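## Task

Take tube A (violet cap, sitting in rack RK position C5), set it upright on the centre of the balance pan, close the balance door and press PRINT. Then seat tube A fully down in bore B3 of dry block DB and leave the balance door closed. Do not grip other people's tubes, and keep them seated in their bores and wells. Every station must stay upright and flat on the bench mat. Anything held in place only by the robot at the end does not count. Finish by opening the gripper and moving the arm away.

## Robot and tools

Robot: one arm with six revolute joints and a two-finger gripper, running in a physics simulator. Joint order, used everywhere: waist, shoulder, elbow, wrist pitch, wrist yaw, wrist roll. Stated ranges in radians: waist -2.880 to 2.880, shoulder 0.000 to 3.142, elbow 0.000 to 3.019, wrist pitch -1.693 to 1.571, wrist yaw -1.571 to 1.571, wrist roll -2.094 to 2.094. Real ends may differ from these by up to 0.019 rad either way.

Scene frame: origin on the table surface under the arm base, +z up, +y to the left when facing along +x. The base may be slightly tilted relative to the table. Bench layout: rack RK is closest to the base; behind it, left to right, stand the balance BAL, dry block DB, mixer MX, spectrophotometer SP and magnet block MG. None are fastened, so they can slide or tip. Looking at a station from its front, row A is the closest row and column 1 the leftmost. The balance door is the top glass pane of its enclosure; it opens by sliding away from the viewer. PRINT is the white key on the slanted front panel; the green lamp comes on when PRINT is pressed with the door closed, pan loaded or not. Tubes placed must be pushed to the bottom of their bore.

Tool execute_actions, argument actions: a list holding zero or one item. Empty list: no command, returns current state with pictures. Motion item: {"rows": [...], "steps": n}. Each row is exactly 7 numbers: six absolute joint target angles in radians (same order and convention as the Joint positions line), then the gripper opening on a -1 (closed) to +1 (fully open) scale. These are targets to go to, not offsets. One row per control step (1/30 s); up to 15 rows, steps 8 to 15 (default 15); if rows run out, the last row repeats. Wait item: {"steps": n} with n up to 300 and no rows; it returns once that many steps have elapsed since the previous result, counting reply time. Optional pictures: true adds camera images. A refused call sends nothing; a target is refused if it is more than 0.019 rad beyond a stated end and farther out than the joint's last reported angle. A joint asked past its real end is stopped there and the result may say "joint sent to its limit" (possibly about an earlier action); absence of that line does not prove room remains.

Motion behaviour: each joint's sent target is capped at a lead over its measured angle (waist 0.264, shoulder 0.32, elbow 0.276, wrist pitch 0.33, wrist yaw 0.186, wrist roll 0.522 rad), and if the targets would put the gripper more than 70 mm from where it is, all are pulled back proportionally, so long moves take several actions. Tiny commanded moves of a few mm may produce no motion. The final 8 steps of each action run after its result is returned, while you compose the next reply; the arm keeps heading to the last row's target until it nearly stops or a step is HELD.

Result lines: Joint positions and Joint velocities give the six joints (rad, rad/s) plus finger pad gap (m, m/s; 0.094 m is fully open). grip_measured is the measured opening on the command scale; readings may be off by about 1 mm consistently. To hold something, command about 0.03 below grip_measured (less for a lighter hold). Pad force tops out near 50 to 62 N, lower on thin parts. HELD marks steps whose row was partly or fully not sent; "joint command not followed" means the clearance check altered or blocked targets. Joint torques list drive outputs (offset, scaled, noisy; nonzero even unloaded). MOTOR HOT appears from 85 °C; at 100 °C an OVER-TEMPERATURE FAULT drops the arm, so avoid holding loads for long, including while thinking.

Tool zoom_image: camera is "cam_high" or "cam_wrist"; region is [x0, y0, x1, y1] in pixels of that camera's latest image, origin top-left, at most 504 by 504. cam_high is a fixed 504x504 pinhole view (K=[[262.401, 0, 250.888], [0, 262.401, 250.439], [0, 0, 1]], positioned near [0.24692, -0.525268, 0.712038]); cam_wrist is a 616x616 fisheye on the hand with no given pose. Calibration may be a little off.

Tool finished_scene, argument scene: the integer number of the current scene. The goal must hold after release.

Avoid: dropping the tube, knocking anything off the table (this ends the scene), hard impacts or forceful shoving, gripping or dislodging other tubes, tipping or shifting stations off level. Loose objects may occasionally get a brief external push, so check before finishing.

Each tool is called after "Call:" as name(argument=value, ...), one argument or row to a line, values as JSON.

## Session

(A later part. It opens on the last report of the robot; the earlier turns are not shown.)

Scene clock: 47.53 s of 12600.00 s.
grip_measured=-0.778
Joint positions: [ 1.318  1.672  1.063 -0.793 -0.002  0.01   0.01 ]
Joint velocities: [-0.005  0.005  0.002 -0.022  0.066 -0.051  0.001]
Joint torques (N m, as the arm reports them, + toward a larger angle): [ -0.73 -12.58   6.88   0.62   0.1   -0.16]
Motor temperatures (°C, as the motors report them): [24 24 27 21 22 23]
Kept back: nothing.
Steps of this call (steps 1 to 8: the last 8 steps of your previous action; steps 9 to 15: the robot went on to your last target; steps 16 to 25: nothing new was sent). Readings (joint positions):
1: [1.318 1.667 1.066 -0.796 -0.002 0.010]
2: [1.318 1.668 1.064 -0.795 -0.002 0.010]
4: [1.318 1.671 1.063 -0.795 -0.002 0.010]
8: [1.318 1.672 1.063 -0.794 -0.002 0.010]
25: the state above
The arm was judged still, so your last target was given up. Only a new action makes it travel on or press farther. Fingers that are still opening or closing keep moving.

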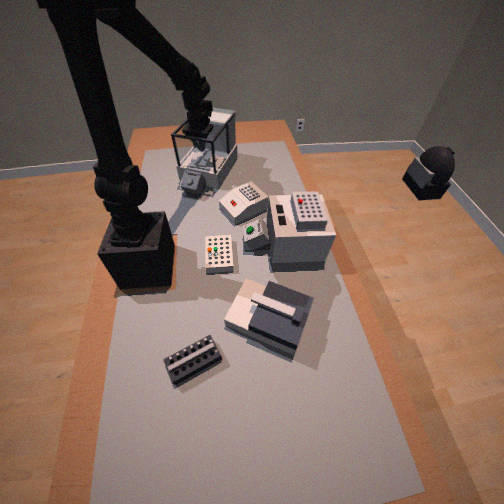

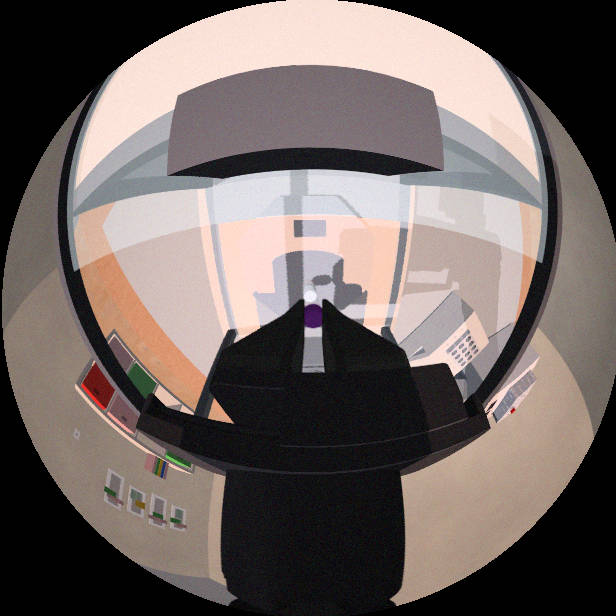

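Call:
execute_actions(
  actions=[
    {"rows":[[1.305,1.678,1.064,-0.775,0,0,-0.8],[1.305,1.68,1.06,-0.77,0,0,-0.8]]},
  ],
)

Call:
execute_actions(
  actions=[
    {"steps":25},
  ],
  pictures=true,
)

Call:
zoom_image(
  camera="cam_wrist",
  region=[240, 220, 390, 370],
)

Scene clock: 48.13 s of 12600.00 s.
grip_measured=-0.778
Joint positions: [ 1.318  1.673  1.056 -0.784 -0.002  0.01   0.01 ]
Joint velocities: [-0.005  0.015 -0.027 -0.007 -0.037 -0.081  0.001]
Joint torques (N m, as the arm reports them, + toward a larger angle): [ -0.67 -12.64   6.72   0.63   0.1   -0.16]
Motor temperatures (°C, as the motors report them): [24 24 27 21 22 23]
Steps of this call (steps 1 to 11: nothing new was sent; steps 12 to 18: the first 7 steps of this action). Readings (joint positions):
12: [1.318 1.672 1.063 -0.792 -0.002 0.010]
13: [1.318 1.672 1.061 -0.789 -0.002 0.010]
15: [1.318 1.672 1.059 -0.785 -0.002 0.010]
18: the state above

Scene clock: 48.97 s of 12600.00 s.
grip_measured=-0.778
Joint positions: [ 1.318  1.674  1.056 -0.783 -0.002  0.01   0.01 ]
Joint velocities: [-0.005 -0.015 -0.012  0.017 -0.037  0.037  0.001]
Joint torques (N m, as the arm reports them, + toward a larger angle): [ -0.69 -12.34   6.69   0.61   0.1   -0.16]
Motor temperatures (°C, as the motors report them): [24 24 27 21 22 23]
Kept back: nothing.
Steps of this call (steps 1 to 8: the last 8 steps of your previous action; steps 9 to 15: the robot went on to your last target; steps 16 to 25: nothing new was sent). Readings (joint positions):
1: [1.318 1.674 1.056 -0.783 -0.002 0.010]
2: [1.318 1.674 1.056 -0.783 -0.002 0.010]
4: [1.318 1.674 1.056 -0.783 -0.002 0.010]
8: [1.318 1.674 1.056 -0.783 -0.002 0.010]
25: the state above
The arm was judged still, so your last target was given up. Only a new action makes it travel on or press farther. Fingers that are still opening or closing keep moving.

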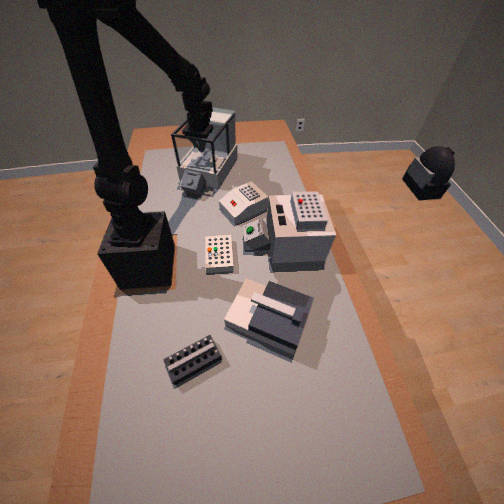

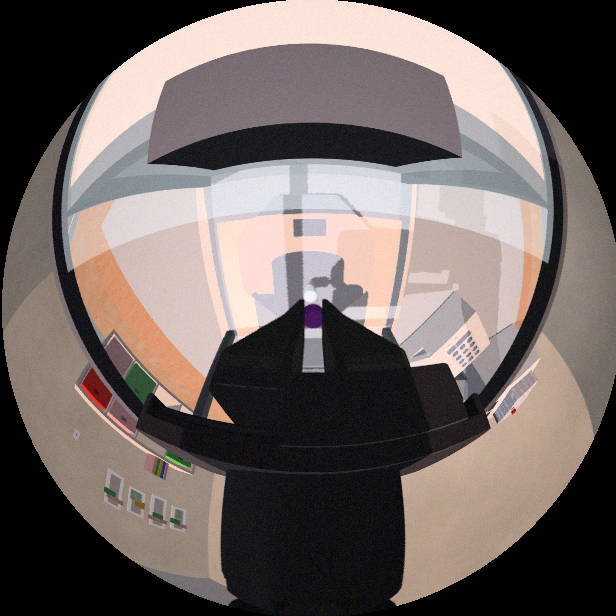

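Region (240, 220, 390, 370) of cam_wrist's 616x616 image, scaled by 3.360, with more detail than that image has.

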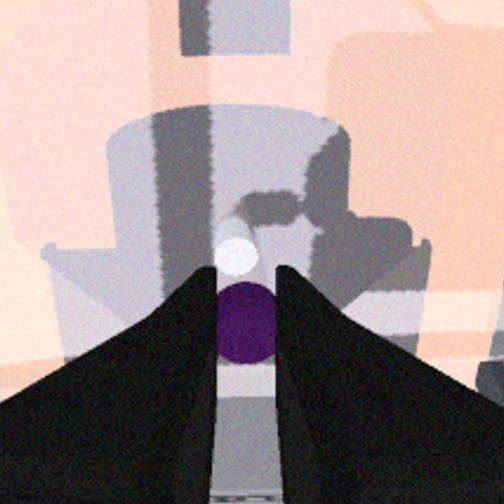

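Call:
execute_actions(
  actions=[
    {"rows":[[1.305,1.684,1.054,-0.767,0,0,-0.8],[1.305,1.684,1.054,-0.767,0,0,-0.8],[1.305,1.684,1.054,-0.767,0,0,-0.8],[1.305,1.684,1.054,-0.767,0,0,-0.8],[1.305,1.684,1.054,-0.767,0,0,-0.8],[1.305,1.684,1.054,-0.767,0,0,-0.8],[1.305,1.684,1.054,-0.767,0,0,-0.8],[1.305,1.684,1.054,-0.767,0,0,-0.77],[1.305,1.684,1.054,-0.767,0,0,-0.75],[1.305,1.684,1.054,-0.767,0,0,-0.73],[1.305,1.684,1.054,-0.767,0,0,-0.7],[1.305,1.684,1.054,-0.767,0,0,-0.65],[1.305,1.684,1.054,-0.767,0,0,-0.55]]},
  ],
)

Call:
execute_actions(
  actions=[
    {"steps":25},
  ],
  pictures=true,
)

Scene clock: 49.70 s of 12600.00 s.
grip_measured=-0.778
Joint positions: [ 1.318  1.674  1.054 -0.778 -0.002  0.01   0.01 ]
Joint velocities: [-0.005 -0.005 -0.007  0.012 -0.11   0.037  0.   ]
Joint torques (N m, as the arm reports them, + toward a larger angle): [ -0.74 -11.98   6.38   0.52   0.1   -0.16]
Motor temperatures (°C, as the motors report them): [24 24 27 21 22 23]
Steps of this call (steps 1 to 15: nothing new was sent; steps 16 to 22: the first 7 steps of this action). Readings (joint positions):
16: [1.318 1.674 1.055 -0.782 -0.002 0.010]
17: [1.318 1.674 1.055 -0.780 -0.002 0.010]
19: [1.318 1.674 1.054 -0.778 -0.002 0.010]
22: the state above

Scene clock: 50.53 s of 12600.00 s.
grip_measured=-0.553
Joint positions: [ 1.318  1.674  1.054 -0.778 -0.002  0.01   0.021]
Joint velocities: [-0.005 -0.005 -0.007 -0.022  0.007 -0.007  0.001]
Joint torques (N m, as the arm reports them, + toward a larger angle): [ -0.67 -12.01   6.42   0.54   0.1   -0.16]
Motor temperatures (°C, as the motors report them): [24 24 27 21 22 23]
Kept back: nothing.
Steps of this call (steps 1 to 8: the last 8 steps of your previous action; steps 9 to 15: the robot went on to your last target; steps 16 to 25: nothing new was sent). Readings (joint positions):
1: [1.318 1.674 1.054 -0.778 -0.002 0.010]
2: [1.318 1.674 1.054 -0.778 -0.002 0.010]
4: [1.318 1.674 1.054 -0.778 -0.002 0.010]
8: [1.318 1.674 1.054 -0.778 -0.002 0.010]
25: the state above
The arm was judged still, so your last target was given up. Only a new action makes it travel on or press farther. Fingers that are still opening or closing keep moving.

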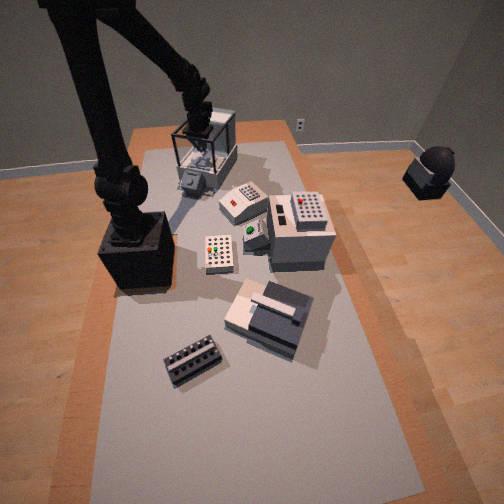

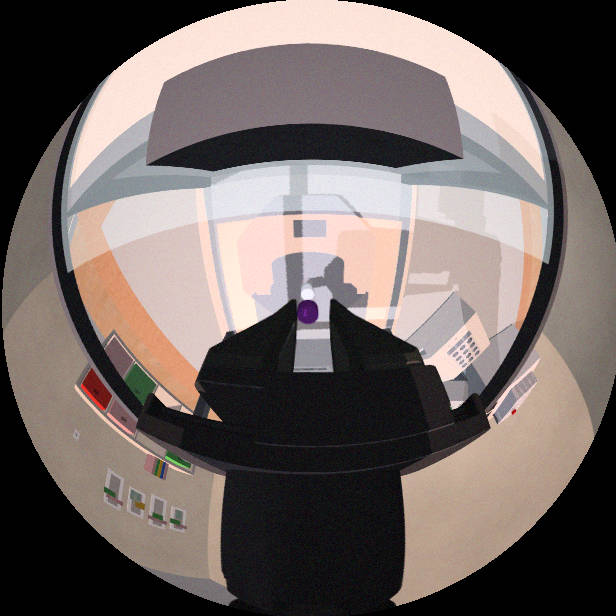

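Call:
execute_actions(
  actions=[
    {"rows":[[1.305,1.67,1.1,-0.79,0,0,-0.45],[1.305,1.66,1.115,-0.815,0,0,-0.45],[1.305,1.65,1.13,-0.84,0,0,-0.45],[1.305,1.64,1.145,-0.865,0,0,-0.45],[1.305,1.63,1.16,-0.89,0,0,-0.45],[1.305,1.62,1.178,-0.92,0,0,-0.45],[1.305,1.61,1.196,-0.95,0,0,-0.45],[1.305,1.6,1.214,-0.98,0,0,-0.45],[1.305,1.59,1.232,-1.01,0,0,-0.45],[1.305,1.58,1.25,-1.04,0,0,-0.45],[1.305,1.57,1.27,-1.07,0,0,-0.45],[1.305,1.56,1.29,-1.1,0,0,-0.45],[1.305,1.555,1.31,-1.13,0,0,-0.45],[1.305,1.55,1.33,-1.15,0,0,-0.45],[1.305,1.55,1.35,-1.17,0,0,-0.45]]},
  ],
)

Call:
execute_actions(
  actions=[
    {"rows":[[1.305,1.565,1.375,-1.17,0,0,-1],[1.305,1.58,1.4,-1.18,0,0,-1],[1.305,1.595,1.42,-1.18,0,0,-1],[1.305,1.61,1.44,-1.19,0,0,-1],[1.305,1.625,1.46,-1.19,0,0,-1],[1.305,1.64,1.48,-1.2,0,0,-1],[1.305,1.655,1.5,-1.2,0,0,-1],[1.305,1.67,1.52,-1.2,0,0,-1],[1.305,1.685,1.54,-1.2,0,0,-1],[1.305,1.7,1.555,-1.2,0,0,-1],[1.305,1.715,1.57,-1.2,0,0,-1],[1.305,1.73,1.58,-1.2,0,0,-1],[1.305,1.745,1.585,-1.19,0,0,-1],[1.305,1.755,1.585,-1.18,0,0,-1]]},
  ],
)

Call:
execute_actions(
  actions=[
    {"steps":30},
  ],
  pictures=true,
)

Call:
zoom_image(
  camera="cam_high",
  region=[150, 80, 250, 180],
)

Scene clock: 51.73 s of 12600.00 s.
grip_measured=-0.453
Joint positions: [ 1.318  1.666  1.108 -0.89  -0.002  0.01   0.026]
Joint velocities: [ 0.005 -0.151  0.418 -0.799 -0.037  0.022 -0.   ]
Joint torques (N m, as the arm reports them, + toward a larger angle): [ -0.75 -16.8   11.21   0.13   0.1   -0.16]
Motor temperatures (°C, as the motors report them): [24 24 27 21 22 23]
Steps of this call (steps 1 to 29: nothing new was sent; steps 30 to 36: the first 7 steps of this action). Readings (joint positions):
30: [1.318 1.674 1.054 -0.778 -0.002 0.010]
31: [1.318 1.674 1.057 -0.784 -0.002 0.010]
33: [1.318 1.674 1.070 -0.817 -0.002 0.010]
36: the state above

Scene clock: 52.23 s of 12600.00 s.
grip_measured=-0.982
Joint positions: [ 1.318  1.597  1.431 -1.182 -0.002  0.01   0.001]
Joint velocities: [-0.015  0.357  0.618 -0.115  0.051  0.037 -0.   ]
Joint torques (N m, as the arm reports them, + toward a larger angle): [ -0.7  -10.84  10.35   0.08   0.1   -0.16]
Motor temperatures (°C, as the motors report them): [24 24 27 21 22 23]
Steps of this call (steps 1 to 8: the last 8 steps of your previous action; steps 9 to 15: the first 7 steps of this action). Readings (joint positions):
9: [1.318 1.574 1.284 -1.135 -0.002 0.010]
10: [1.318 1.569 1.309 -1.150 -0.002 0.010]
12: [1.318 1.572 1.362 -1.166 -0.002 0.010]
15: the state above

Scene clock: 53.23 s of 12600.00 s.
grip_measured=-0.982
Joint positions: [ 1.318  1.776  1.539 -1.186 -0.002  0.01   0.001]
Joint velocities: [-0.005 -0.015 -0.012 -0.022 -0.037 -0.007 -0.   ]
Joint torques (N m, as the arm reports them, + toward a larger angle): [ -0.81 -17.62  11.18   0.34   0.1   -0.16]
Motor temperatures (°C, as the motors report them): [24 24 27 21 22 23]
Kept back: nothing.
Steps of this call (steps 1 to 8: the last 8 steps of your previous action; steps 9 to 30: the robot went on to your last target). Readings (joint positions):
1: [1.318 1.611 1.452 -1.185 -0.002 0.010]
2: [1.318 1.627 1.471 -1.186 -0.002 0.010]
4: [1.318 1.663 1.504 -1.188 -0.002 0.010]
8: [1.318 1.735 1.539 -1.187 -0.002 0.010]
30: the state above
The arm was judged still, so your last target was given up. Only a new action makes it travel on or press farther. Fingers that are still opening or closing keep moving.

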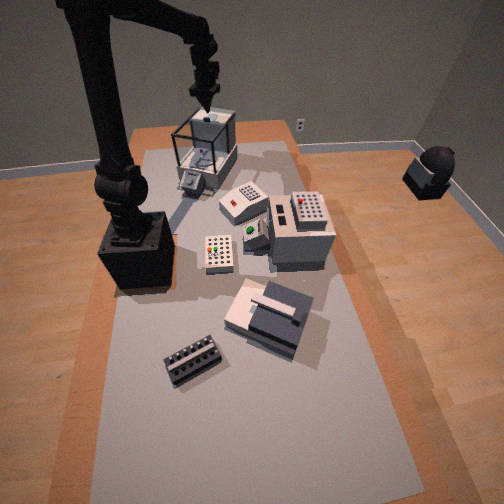

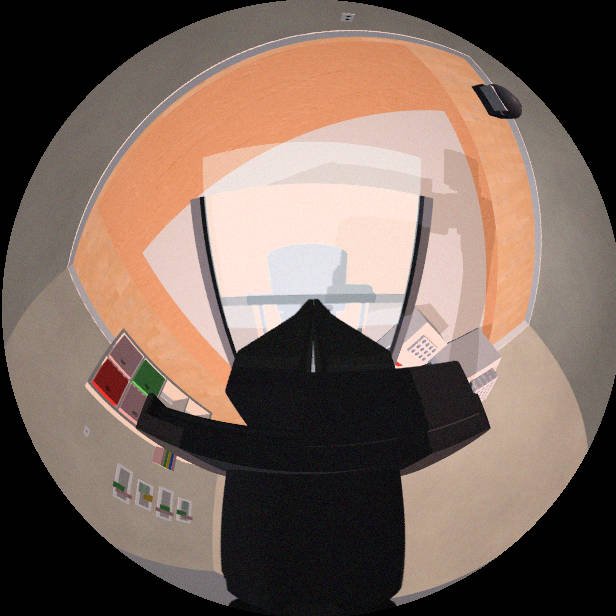

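Region (150, 80, 250, 180) of cam_high's 504x504 image, scaled by 5.040, with more detail than that image has.

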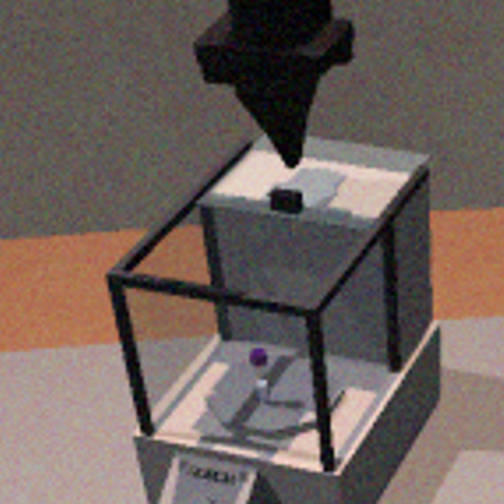

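Call:
execute_actions(
  actions=[
    {"rows":[[1.305,1.78,1.53,-1.16,0,0,-1],[1.305,1.79,1.52,-1.14,0,0,-1],[1.305,1.795,1.51,-1.12,0,0,-1],[1.305,1.8,1.5,-1.1,0,0,-1]]},
  ],
)

Call:
execute_actions(
  actions=[
    {"steps":20},
  ],
  pictures=true,
)

Call:
zoom_image(
  camera="cam_high",
  region=[150, 80, 250, 180],
)

Scene clock: 53.90 s of 12600.00 s.
grip_measured=-0.982
Joint positions: [ 1.318  1.788  1.498 -1.119 -0.002  0.01   0.001]
Joint velocities: [-0.005  0.142 -0.105  0.081 -0.066  0.051 -0.   ]
Joint torques (N m, as the arm reports them, + toward a larger angle): [ -0.8  -15.87   8.38   0.5    0.1   -0.16]
Motor temperatures (°C, as the motors report them): [24 24 27 21 22 23]
Steps of this call (steps 1 to 13: nothing new was sent; steps 14 to 20: the first 7 steps of this action). Readings (joint positions):
14: [1.318 1.776 1.537 -1.183 -0.002 0.010]
15: [1.318 1.776 1.533 -1.175 -0.002 0.010]
17: [1.318 1.777 1.517 -1.145 -0.002 0.010]
20: the state above

Scene clock: 54.57 s of 12600.00 s.
grip_measured=-0.982
Joint positions: [ 1.318  1.793  1.494 -1.111 -0.002  0.01   0.001]
Joint velocities: [-0.005 -0.015  0.007 -0.002  0.022 -0.037  0.   ]
Joint torques (N m, as the arm reports them, + toward a larger angle): [ -0.77 -15.55   8.06   0.53   0.1   -0.16]
Motor temperatures (°C, as the motors report them): [24 24 27 21 22 23]
Kept back: nothing.
Steps of this call (steps 1 to 8: the last 8 steps of your previous action; steps 9 to 15: the robot went on to your last target; steps 16 to 20: nothing new was sent). Readings (joint positions):
1: [1.318 1.792 1.495 -1.117 -0.002 0.010]
2: [1.318 1.794 1.494 -1.116 -0.002 0.010]
4: [1.318 1.793 1.494 -1.112 -0.002 0.010]
8: [1.318 1.793 1.494 -1.111 -0.002 0.010]
20: the state above
The arm was judged still, so your last target was given up. Only a new action makes it travel on or press farther. Fingers that are still opening or closing keep moving.

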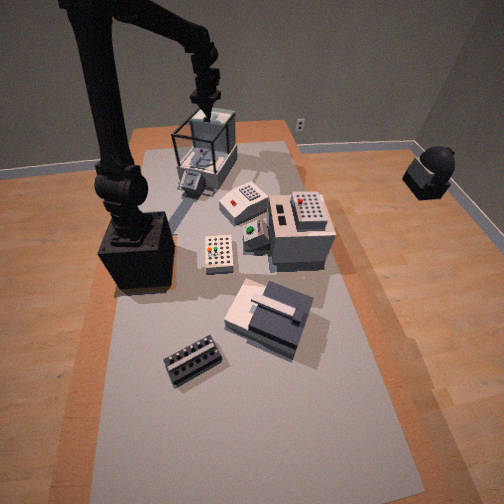

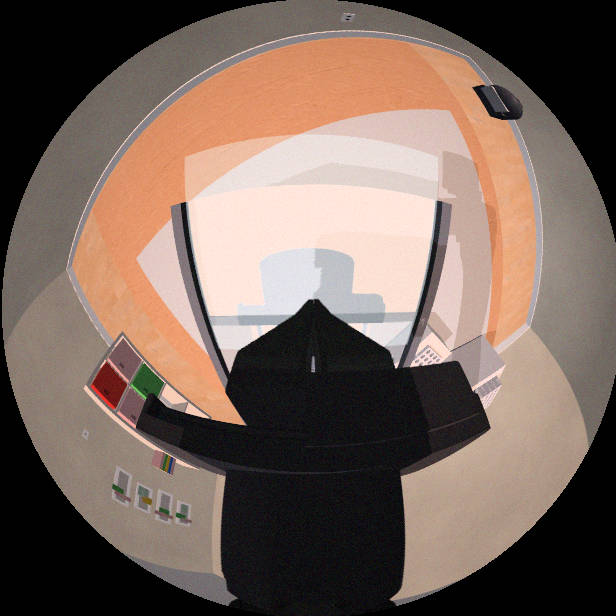

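Region (150, 80, 250, 180) of cam_high's 504x504 image, scaled by 5.040, with more detail than that image has.

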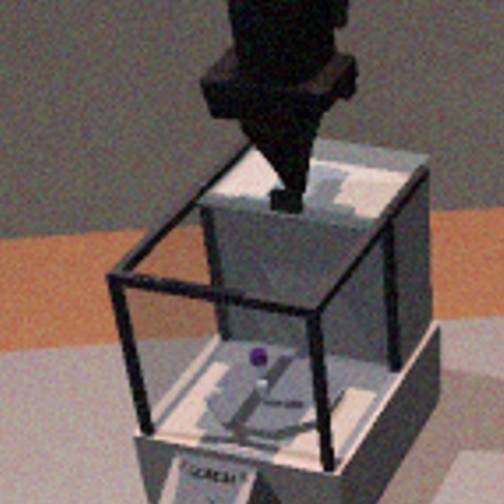

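Call:
execute_actions(
  actions=[
    {"rows":[[1.305,1.77,1.495,-1.1,0,0,-1],[1.305,1.76,1.483,-1.1,0,0,-1],[1.305,1.75,1.47,-1.095,0,0,-1],[1.305,1.74,1.456,-1.095,0,0,-1],[1.305,1.73,1.442,-1.09,0,0,-1],[1.305,1.72,1.428,-1.09,0,0,-1],[1.305,1.71,1.414,-1.085,0,0,-1],[1.305,1.7,1.4,-1.08,0,0,-1],[1.305,1.69,1.386,-1.075,0,0,-1],[1.305,1.68,1.372,-1.07,0,0,-1],[1.305,1.67,1.359,-1.07,0,0,-1],[1.305,1.66,1.346,-1.065,0,0,-1],[1.305,1.65,1.333,-1.065,0,0,-1],[1.305,1.64,1.32,-1.06,0,0,-1],[1.305,1.63,1.307,-1.06,0,0,-1]]},
  ],
)

Call:
execute_actions(
  actions=[
    {"steps":25},
  ],
  pictures=true,
)

Call:
zoom_image(
  camera="cam_high",
  region=[150, 80, 250, 180],
)

Scene clock: 55.27 s of 12600.00 s.
grip_measured=-0.982
Joint positions: [ 1.318  1.754  1.439 -1.093 -0.002  0.01   0.001]
Joint velocities: [-0.005 -0.317 -0.403  0.149  0.022 -0.051  0.   ]
Joint torques (N m, as the arm reports them, + toward a larger angle): [ -0.84 -17.82   7.39   0.19   0.1   -0.16]
Motor temperatures (°C, as the motors report them): [24 24 27 21 22 23]
Steps of this call (steps 1 to 14: nothing new was sent; steps 15 to 21: the first 7 steps of this action). Readings (joint positions):
15: [1.318 1.793 1.494 -1.111 -0.002 0.010]
16: [1.318 1.792 1.492 -1.111 -0.002 0.010]
18: [1.318 1.782 1.478 -1.104 -0.002 0.010]
21: the state above

Scene clock: 56.10 s of 12600.00 s.
grip_measured=-0.982
Joint positions: [ 1.318  1.643  1.306 -1.065 -0.002  0.01   0.001]
Joint velocities: [-0.005  0.015 -0.002  0.012  0.022 -0.081 -0.   ]
Joint torques (N m, as the arm reports them, + toward a larger angle): [ -0.74 -14.85   7.63   0.34   0.1   -0.16]
Motor temperatures (°C, as the motors report them): [24 24 27 21 22 23]
Kept back: nothing.
Steps of this call (steps 1 to 8: the last 8 steps of your previous action; steps 9 to 25: the robot went on to your last target). Readings (joint positions):
1: [1.318 1.743 1.425 -1.089 -0.002 0.010]
2: [1.318 1.732 1.410 -1.085 -0.002 0.010]
4: [1.318 1.710 1.383 -1.077 -0.002 0.010]
8: [1.318 1.667 1.331 -1.066 -0.002 0.010]
25: the state above

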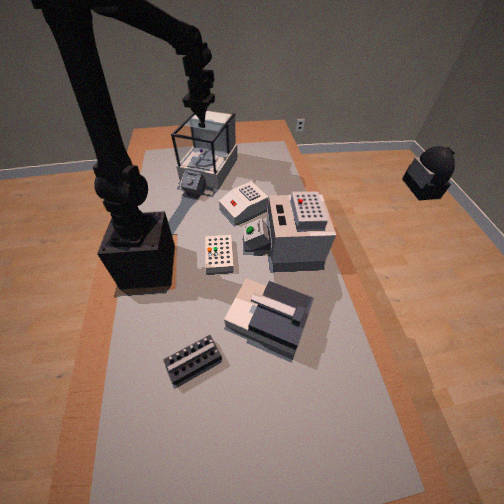

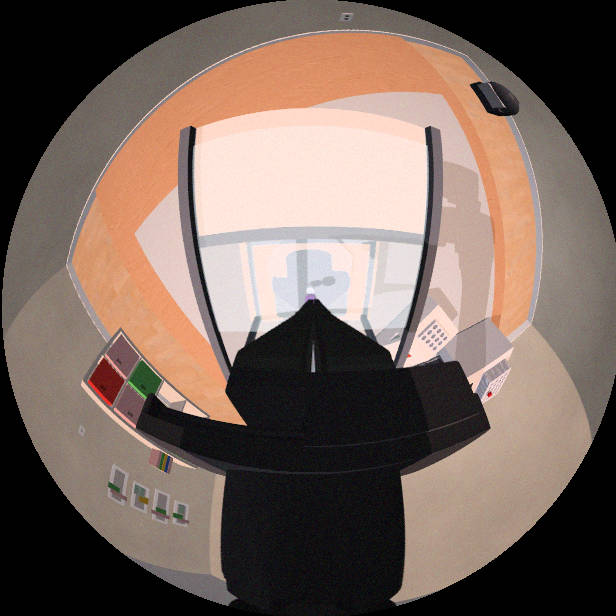

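Region (150, 80, 250, 180) of cam_high's 504x504 image, scaled by 5.040, with more detail than that image has.

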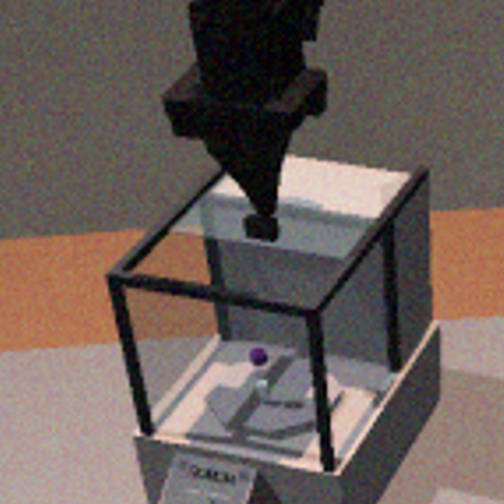

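Call:
execute_actions(
  actions=[
    {"rows":[[1.305,1.62,1.285,-1.055,0,0,-1],[1.305,1.608,1.27,-1.055,0,0,-1],[1.305,1.596,1.255,-1.05,0,0,-1],[1.305,1.584,1.24,-1.05,0,0,-1],[1.305,1.572,1.225,-1.045,0,0,-1],[1.305,1.56,1.21,-1.045,0,0,-1],[1.305,1.548,1.195,-1.04,0,0,-1],[1.305,1.536,1.18,-1.04,0,0,-1],[1.305,1.524,1.166,-1.04,0,0,-1],[1.305,1.512,1.152,-1.035,0,0,-1],[1.305,1.5,1.138,-1.035,0,0,-1],[1.305,1.49,1.126,-1.035,0,0,-1],[1.305,1.48,1.114,-1.03,0,0,-1],[1.305,1.47,1.102,-1.03,0,0,-1],[1.305,1.46,1.09,-1.03,0,0,-1]]},
  ],
)

Call:
execute_actions(
  actions=[
    {"steps":25},
  ],
  pictures=true,
)

Call:
zoom_image(
  camera="cam_high",
  region=[150, 100, 250, 200],
)

Scene clock: 56.93 s of 12600.00 s.
grip_measured=-0.982
Joint positions: [ 1.318  1.591  1.225 -1.045 -0.002  0.01   0.001]
Joint velocities: [-0.015 -0.386 -0.491  0.022  0.037  0.051  0.   ]
Joint torques (N m, as the arm reports them, + toward a larger angle): [ -0.66 -14.81   7.37   0.16   0.1   -0.15]
Motor temperatures (°C, as the motors report them): [24 24 27 21 22 23]
Steps of this call (steps 1 to 15: the robot went on to your last target; steps 16 to 18: nothing new was sent; steps 19 to 25: the first 7 steps of this action). Readings (joint positions):
19: [1.318 1.642 1.304 -1.063 -0.002 0.010]
20: [1.318 1.639 1.298 -1.058 -0.002 0.010]
22: [1.318 1.626 1.275 -1.050 -0.002 0.010]
25: the state above

Scene clock: 57.77 s of 12600.00 s.
grip_measured=-0.982
Joint positions: [ 1.318  1.469  1.09  -1.033 -0.002  0.01   0.001]
Joint velocities: [-0.024 -0.024  0.017 -0.007 -0.007 -0.051 -0.   ]
Joint torques (N m, as the arm reports them, + toward a larger angle): [ -0.7  -11.96   7.41   0.25   0.1   -0.16]
Motor temperatures (°C, as the motors report them): [24 25 27 21 22 23]
Kept back: nothing.
Steps of this call (steps 1 to 8: the last 8 steps of your previous action; steps 9 to 25: the robot went on to your last target). Readings (joint positions):
1: [1.318 1.578 1.209 -1.043 -0.002 0.010]
2: [1.318 1.565 1.192 -1.043 -0.002 0.010]
4: [1.318 1.539 1.162 -1.041 -0.002 0.010]
8: [1.318 1.493 1.111 -1.035 -0.002 0.010]
25: the state above

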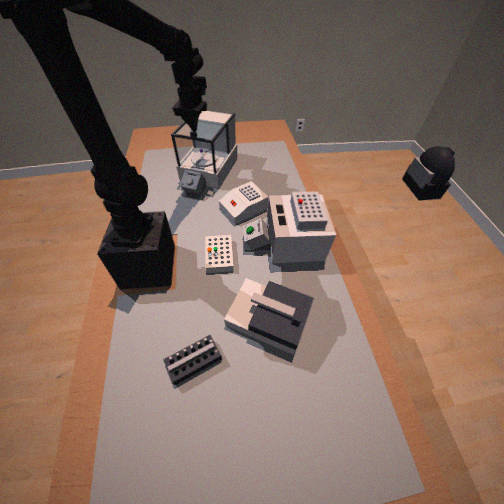

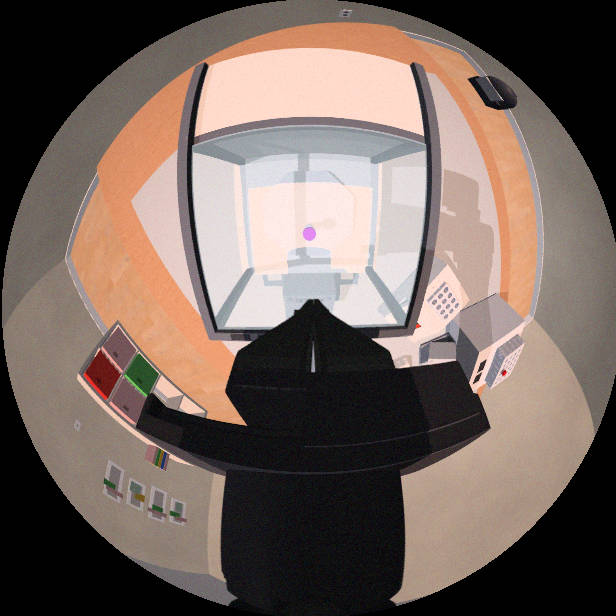

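Region (150, 100, 250, 200) of cam_high's 504x504 image, scaled by 5.040, with more detail than that image has.

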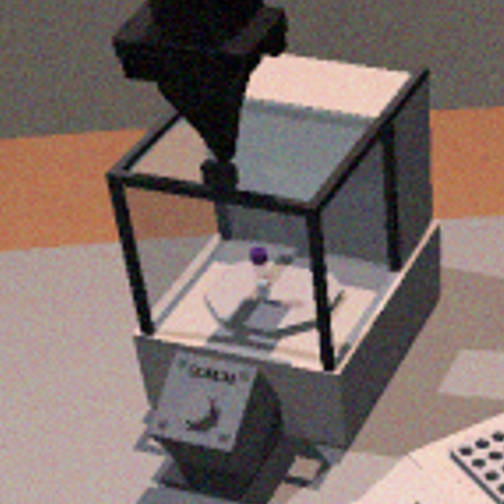

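Call:
execute_actions(
  actions=[
    {"rows":[[1.305,1.445,1.075,-1.03,0,0,-1],[1.305,1.445,1.075,-1.03,0,0,-1],[1.305,1.445,1.075,-1.03,0,0,-1],[1.305,1.445,1.075,-1.03,0,0,-1],[1.305,1.46,1.13,-1.03,0,0,-1],[1.305,1.46,1.16,-1.05,0,0,-1],[1.305,1.45,1.19,-1.08,0,0,-1],[1.305,1.44,1.2,-1.1,0,0,-1],[1.305,1.42,1.2,-1.1,0,0,-1],[1.305,1.39,1.18,-1.1,0,0,-1],[1.305,1.35,1.14,-1.1,0,0,-1],[1.305,1.31,1.1,-1.1,0,0,-1],[1.305,1.27,1.05,-1.08,0,0,-1],[1.305,1.22,1.0,-1.06,0,0,-1],[1.305,1.17,0.94,-1.04,0,0,-1]]},
  ],
)

Call:
execute_actions(
  actions=[
    {"rows":[[1.305,1.13,0.88,-1.0,0,0,-1],[1.305,1.1,0.82,-0.95,0,0,-1],[1.305,1.08,0.77,-0.9,0,0,-1],[1.305,1.07,0.72,-0.84,0,0,-1],[1.305,1.07,0.68,-0.78,0,0,-1],[1.305,1.07,0.64,-0.72,0,0,-1],[1.305,1.08,0.61,-0.66,0,0,-1],[1.305,1.09,0.58,-0.6,0,0,-1],[1.305,1.1,0.56,-0.54,0,0,-1],[1.305,1.12,0.54,-0.48,0,0,-1],[1.305,1.14,0.52,-0.42,0,0,-1],[1.305,1.16,0.5,-0.37,0,0,-1],[1.305,1.17,0.49,-0.32,0,0,-1],[1.305,1.18,0.485,-0.29,0,0,-1]]},
  ],
)

Call:
execute_actions(
  actions=[
    {"steps":30},
  ],
  pictures=true,
)

Call:
zoom_image(
  camera="cam_high",
  region=[150, 100, 250, 200],
)

Scene clock: 59.43 s of 12600.00 s.
grip_measured=-0.982
Joint positions: [ 1.318  1.463  1.095 -1.041 -0.002  0.01   0.001]
Joint velocities: [-0.005  0.034  0.256 -0.471 -0.007 -0.037 -0.   ]
Joint torques (N m, as the arm reports them, + toward a larger angle): [ -0.65 -12.27  13.38   0.01   0.11  -0.16]
Motor temperatures (°C, as the motors report them): [24 25 27 21 22 23]
Steps of this call (steps 1 to 15: the robot went on to your last target; steps 16 to 43: nothing new was sent; steps 44 to 50: the first 7 steps of this action). Readings (joint positions):
44: [1.318 1.468 1.088 -1.032 -0.002 0.010]
45: [1.318 1.466 1.087 -1.029 -0.002 0.010]
47: [1.318 1.463 1.084 -1.027 -0.002 0.010]
50: the state above

Scene clock: 59.93 s of 12600.00 s.
grip_measured=-0.982
Joint positions: [ 1.318  1.02   0.668 -0.795 -0.002  0.01   0.001]
Joint velocities: [-0.015  0.093 -1.17   1.692  0.037  0.037  0.001]
Joint torques (N m, as the arm reports them, + toward a larger angle): [-0.5  -0.64  9.04  0.88  0.1  -0.16]
Motor temperatures (°C, as the motors report them): [24 25 27 21 22 23]
Steps of this call (steps 1 to 8: the last 8 steps of your previous action; steps 9 to 15: the first 7 steps of this action). Readings (joint positions):
9: [1.318 1.240 0.985 -1.045 -0.002 0.010]
10: [1.318 1.181 0.929 -1.020 -0.002 0.010]
12: [1.318 1.076 0.815 -0.949 -0.002 0.010]
15: the state above

Scene clock: 60.93 s of 12600.00 s.
grip_measured=-0.982
Joint positions: [ 1.318  1.192  0.468 -0.308 -0.002  0.01   0.001]
Joint velocities: [-0.024 -0.005 -0.007 -0.012 -0.022  0.022 -0.001]
Joint torques (N m, as the arm reports them, + toward a larger angle): [-0.49 -6.89  7.63  1.37  0.1  -0.16]
Motor temperatures (°C, as the motors report them): [24 24 27 21 22 23]
Kept back: nothing.
Steps of this call (steps 1 to 8: the last 8 steps of your previous action; steps 9 to 30: the robot went on to your last target). Readings (joint positions):
1: [1.318 1.030 0.628 -0.736 -0.002 0.010]
2: [1.318 1.047 0.594 -0.678 -0.002 0.010]
4: [1.318 1.096 0.538 -0.560 -0.002 0.010]
8: [1.318 1.183 0.475 -0.364 -0.002 0.010]
30: the state above
The arm was judged still, so your last target was given up. Only a new action makes it travel on or press farther. Fingers that are still opening or closing keep moving.

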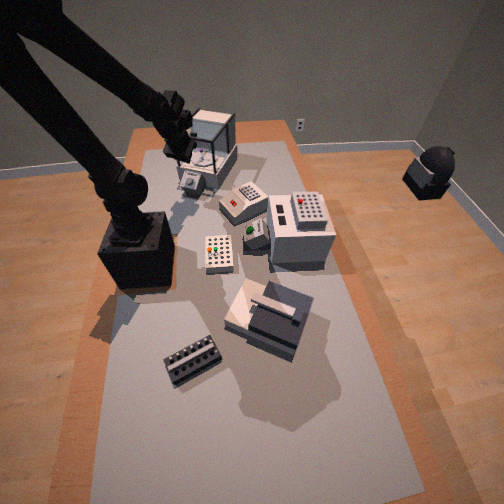

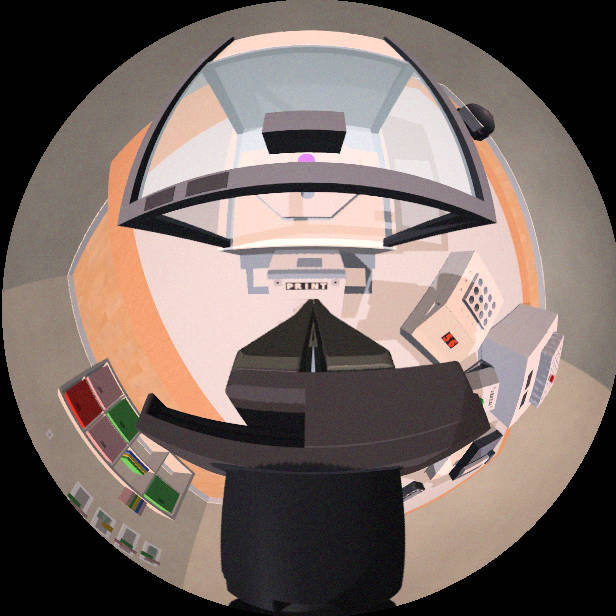

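Region (150, 100, 250, 200) of cam_high's 504x504 image, scaled by 5.040, with more detail than that image has.

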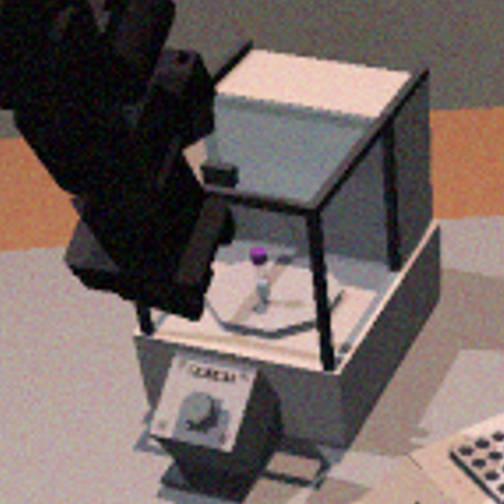

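Call:
execute_actions(
  actions=[
    {"rows":[[1.345,1.19,0.465,-0.28,0,0,-1],[1.345,1.2,0.455,-0.262,0,0,-1],[1.345,1.21,0.447,-0.244,0,0,-1],[1.345,1.22,0.439,-0.226,0,0,-1],[1.345,1.23,0.431,-0.208,0,0,-1],[1.345,1.24,0.423,-0.19,0,0,-1],[1.345,1.25,0.415,-0.172,0,0,-1],[1.345,1.26,0.408,-0.154,0,0,-1],[1.345,1.27,0.402,-0.136,0,0,-1],[1.345,1.28,0.398,-0.12,0,0,-1]]},
  ],
)

Call:
execute_actions(
  actions=[
    {"steps":25},
  ],
  pictures=true,
)

Call:
zoom_image(
  camera="cam_high",
  region=[150, 100, 250, 200],
)

Scene clock: 62.00 s of 12600.00 s.
grip_measured=-0.982
Joint positions: [ 1.33   1.218  0.43  -0.221 -0.002  0.01   0.001]
Joint velocities: [-0.005  0.317 -0.256  0.501 -0.037  0.051 -0.001]
Joint torques (N m, as the arm reports them, + toward a larger angle): [ 1.25 -4.49  6.03  1.17  0.1  -0.16]
Motor temperatures (°C, as the motors report them): [24 24 27 21 22 23]
Steps of this call (steps 1 to 25: nothing new was sent; steps 26 to 32: the first 7 steps of this action). Readings (joint positions):
26: [1.319 1.192 0.467 -0.306 -0.002 0.010]
27: [1.321 1.192 0.464 -0.298 -0.002 0.010]
29: [1.327 1.196 0.453 -0.271 -0.002 0.010]
32: the state above

Scene clock: 62.83 s of 12600.00 s.
grip_measured=-0.982
Joint positions: [ 1.33   1.284  0.388 -0.138 -0.002  0.01   0.001]
Joint velocities: [-0.005  0.005 -0.022 -0.002 -0.007 -0.081  0.   ]
Joint torques (N m, as the arm reports them, + toward a larger angle): [ 1.51 -6.17  6.09  1.36  0.09 -0.16]
Motor temperatures (°C, as the motors report them): [24 24 27 21 22 23]
Kept back: nothing.
Steps of this call (steps 1 to 8: the last 8 steps of your previous action; steps 9 to 25: the robot went on to your last target). Readings (joint positions):
1: [1.330 1.230 0.421 -0.204 -0.002 0.010]
2: [1.330 1.242 0.413 -0.187 -0.002 0.010]
4: [1.330 1.266 0.398 -0.158 -0.002 0.010]
8: [1.330 1.284 0.388 -0.145 -0.002 0.010]
25: the state above

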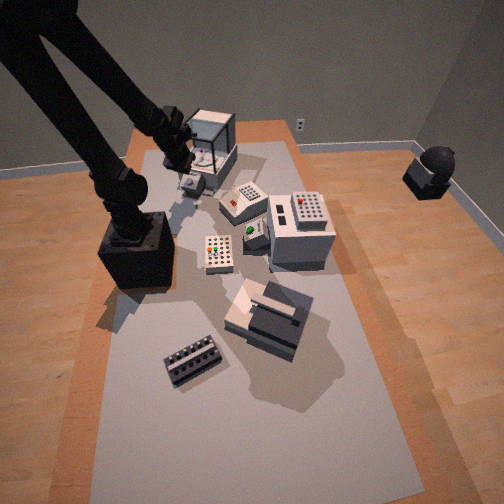

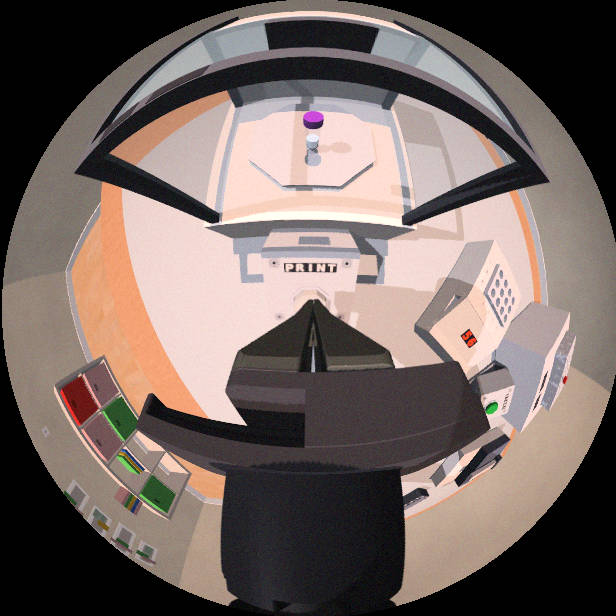

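Region (150, 100, 250, 200) of cam_high's 504x504 image, scaled by 5.040, with more detail than that image has.

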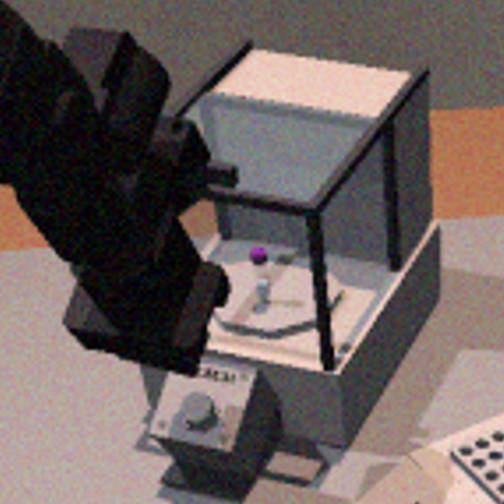

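Call:
execute_actions(
  actions=[
    {"rows":[[1.345,1.29,0.388,-0.105,0,0,-1],[1.345,1.298,0.382,-0.09,0,0,-1],[1.345,1.306,0.376,-0.075,0,0,-1],[1.345,1.314,0.37,-0.06,0,0,-1],[1.345,1.322,0.364,-0.045,0,0,-1],[1.345,1.33,0.358,-0.03,0,0,-1],[1.345,1.338,0.352,-0.018,0,0,-1]]},
  ],
)

Call:
execute_actions(
  actions=[
    {"steps":25},
  ],
  pictures=true,
)

Call:
zoom_image(
  camera="cam_high",
  region=[150, 120, 250, 220],
)

Scene clock: 63.53 s of 12600.00 s.
grip_measured=-0.982
Joint positions: [ 1.33   1.312  0.364 -0.059 -0.002  0.01   0.001]
Joint velocities: [-0.005  0.269 -0.173  0.398  0.007 -0.007 -0.001]
Joint torques (N m, as the arm reports them, + toward a larger angle): [ 1.53 -5.04  4.91  1.19  0.11 -0.16]
Motor temperatures (°C, as the motors report them): [24 24 27 21 22 23]
Steps of this call (steps 1 to 14: the robot went on to your last target; steps 15 to 21: the first 7 steps of this action). Readings (joint positions):
15: [1.330 1.284 0.388 -0.135 -0.002 0.010]
16: [1.330 1.285 0.386 -0.128 -0.002 0.010]
18: [1.330 1.290 0.379 -0.102 -0.002 0.010]
21: the state above

Scene clock: 64.37 s of 12600.00 s.
grip_measured=-0.982
Joint positions: [ 1.33   1.338  0.345 -0.036 -0.002  0.01   0.001]
Joint velocities: [-0.005  0.005 -0.002  0.007 -0.022  0.007  0.   ]
Joint torques (N m, as the arm reports them, + toward a larger angle): [ 1.5  -5.89  5.24  1.41  0.1  -0.16]
Motor temperatures (°C, as the motors report them): [24 24 27 21 22 23]
Kept back: nothing.
Steps of this call (steps 1 to 8: the last 8 steps of your previous action; steps 9 to 25: the robot went on to your last target). Readings (joint positions):
1: [1.330 1.321 0.359 -0.049 -0.002 0.010]
2: [1.330 1.328 0.354 -0.044 -0.002 0.010]
4: [1.330 1.337 0.348 -0.041 -0.002 0.010]
8: [1.330 1.338 0.345 -0.038 -0.002 0.010]
25: the state above

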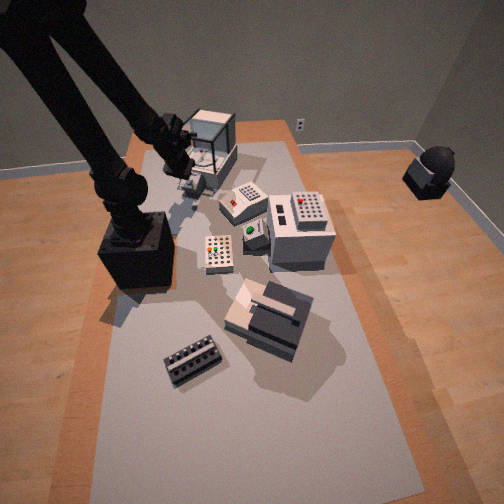

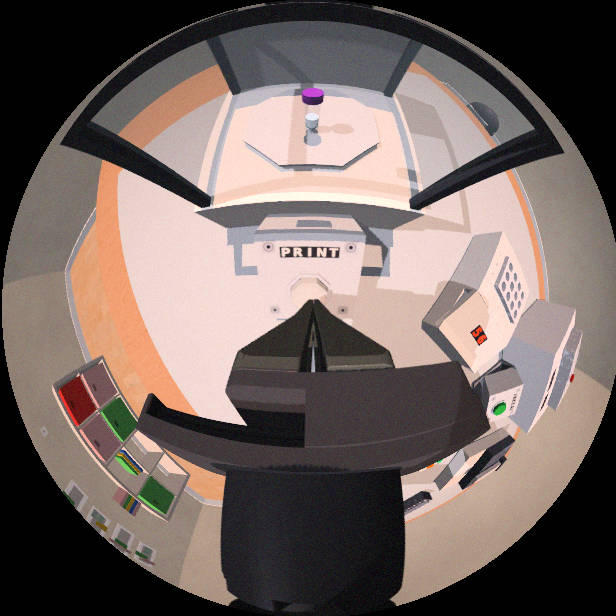

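Region (150, 120, 250, 220) of cam_high's 504x504 image, scaled by 5.040, with more detail than that image has.

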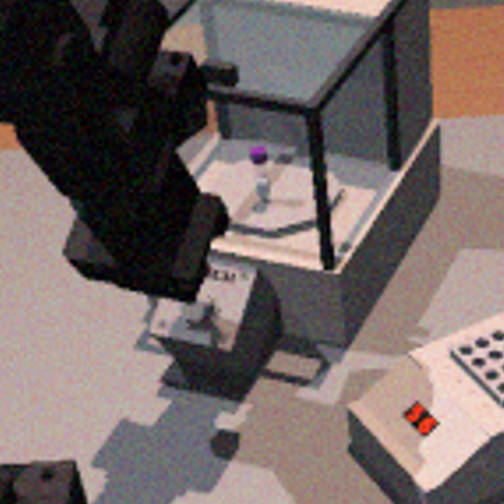

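Call:
execute_actions(
  actions=[
    {"rows":[[1.345,1.348,0.352,-0.008,0,0,-1],[1.345,1.358,0.352,0.002,0,0,-1],[1.345,1.368,0.352,0.012,0,0,-1],[1.345,1.378,0.352,0.022,0,0,-1],[1.345,1.388,0.352,0.032,0,0,-1],[1.345,1.398,0.352,0.042,0,0,-1],[1.345,1.408,0.352,0.052,0,0,-1]]},
  ],
)

Call:
execute_actions(
  actions=[
    {"steps":25},
  ],
  pictures=true,
)

Scene clock: 64.97 s of 12600.00 s.
grip_measured=-0.982
Joint positions: [ 1.33   1.38   0.345  0.016 -0.002  0.01   0.001]
Joint velocities: [-0.005  0.308 -0.007  0.271 -0.007 -0.066 -0.001]
Joint torques (N m, as the arm reports them, + toward a larger angle): [ 1.52 -5.48  5.    1.27  0.1  -0.16]
Motor temperatures (°C, as the motors report them): [24 24 27 21 22 23]
Steps of this call (steps 1 to 11: the robot went on to your last target; steps 12 to 18: the first 7 steps of this action). Readings (joint positions):
12: [1.330 1.338 0.345 -0.034 -0.002 0.010]
13: [1.330 1.340 0.345 -0.030 -0.002 0.010]
15: [1.330 1.350 0.345 -0.013 -0.002 0.010]
18: the state above

Scene clock: 65.80 s of 12600.00 s.
grip_measured=-0.982
Joint positions: [ 1.33   1.409  0.345  0.031 -0.002  0.01   0.001]
Joint velocities: [-0.005  0.005  0.007 -0.007  0.007 -0.007 -0.001]
Joint torques (N m, as the arm reports them, + toward a larger angle): [ 1.46 -6.39  4.76  1.5   0.1  -0.16]
Motor temperatures (°C, as the motors report them): [24 24 27 21 22 23]
Kept back: nothing.
Steps of this call (steps 1 to 8: the last 8 steps of your previous action; steps 9 to 25: the robot went on to your last target). Readings (joint positions):
1: [1.330 1.390 0.345 0.024 -0.002 0.010]
2: [1.330 1.399 0.345 0.028 -0.002 0.010]
4: [1.330 1.408 0.345 0.030 -0.002 0.010]
8: [1.330 1.409 0.345 0.031 -0.002 0.010]
25: the state above

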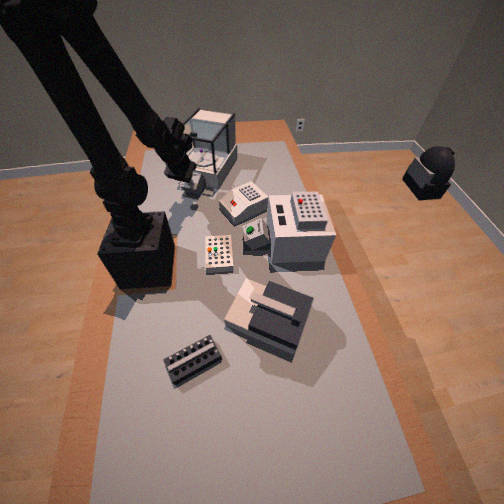

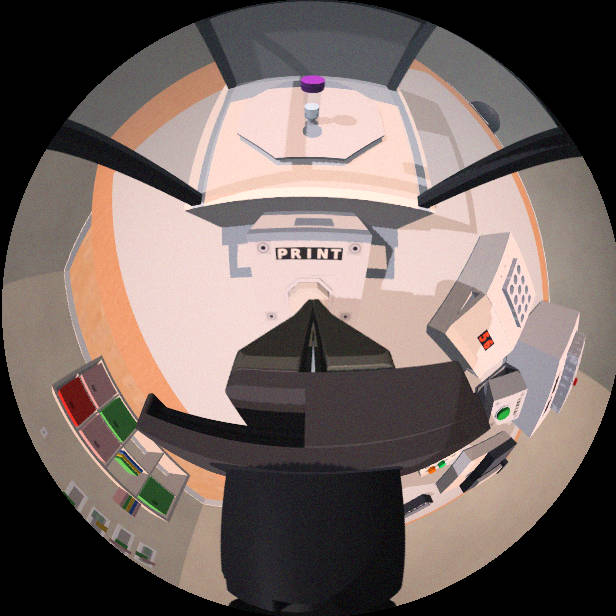

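Call:
execute_actions(
  actions=[
    {"rows":[[1.345,1.416,0.352,0.06,0,0,-1],[1.345,1.424,0.352,0.068,0,0,-1],[1.345,1.432,0.352,0.076,0,0,-1],[1.345,1.44,0.352,0.084,0,0,-1],[1.345,1.448,0.352,0.092,0,0,-1],[1.345,1.456,0.352,0.1,0,0,-1]]},
  ],
)

Call:
execute_actions(
  actions=[
    {"steps":20},
  ],
  pictures=true,
)

Scene clock: 66.47 s of 12600.00 s.
grip_measured=-0.982
Joint positions: [ 1.33   1.432  0.345  0.07  -0.002  0.01   0.001]
Joint velocities: [-0.005  0.151 -0.017  0.178  0.051  0.037 -0.   ]
Joint torques (N m, as the arm reports them, + toward a larger angle): [ 1.43 -5.42  4.66  1.32  0.1  -0.16]
Motor temperatures (°C, as the motors report them): [24 24 27 21 22 23]
Steps of this call (steps 1 to 13: the robot went on to your last target; steps 14 to 20: the first 7 steps of this action). Readings (joint positions):
14: [1.330 1.409 0.345 0.032 -0.002 0.010]
15: [1.330 1.409 0.345 0.035 -0.002 0.010]
17: [1.330 1.414 0.345 0.048 -0.002 0.010]
20: the state above

Scene clock: 67.13 s of 12600.00 s.
grip_measured=-0.982
Joint positions: [ 1.33   1.44   0.345  0.08  -0.002  0.01   0.001]
Joint velocities: [-0.005 -0.015 -0.002  0.012 -0.007  0.007 -0.001]
Joint torques (N m, as the arm reports them, + toward a larger angle): [ 1.49 -5.22  4.56  1.47  0.11 -0.16]
Motor temperatures (°C, as the motors report them): [24 24 27 21 22 23]
Kept back: nothing.
Steps of this call (steps 1 to 8: the last 8 steps of your previous action; steps 9 to 15: the robot went on to your last target; steps 16 to 20: nothing new was sent). Readings (joint positions):
1: [1.330 1.437 0.345 0.076 -0.002 0.010]
2: [1.330 1.439 0.345 0.079 -0.002 0.010]
4: [1.330 1.440 0.345 0.080 -0.002 0.010]
8: [1.330 1.440 0.345 0.080 -0.002 0.010]
20: the state above
The arm was judged still, so your last target was given up. Only a new action makes it travel on or press farther. Fingers that are still opening or closing keep moving.

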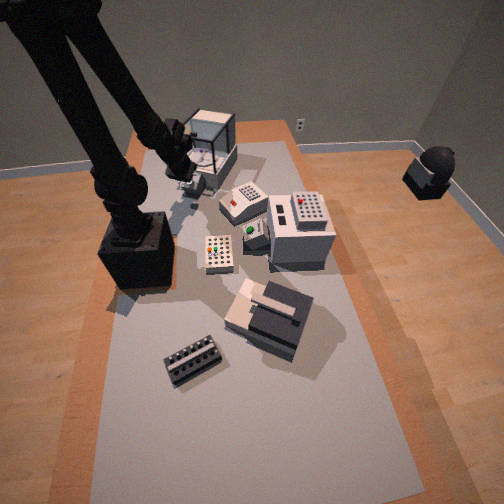

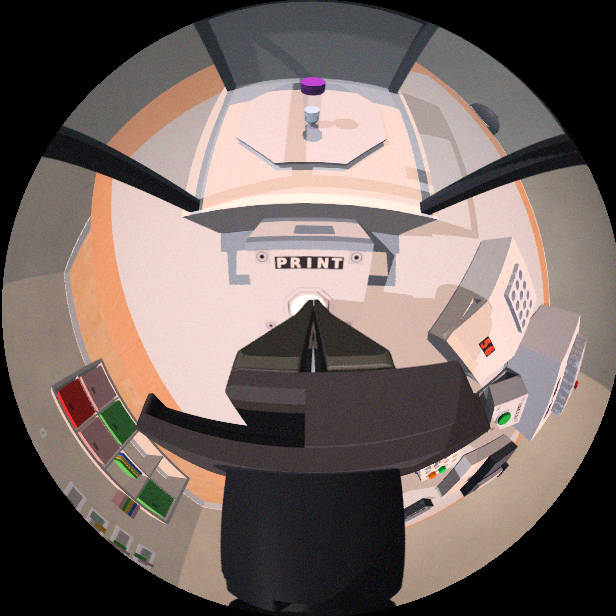

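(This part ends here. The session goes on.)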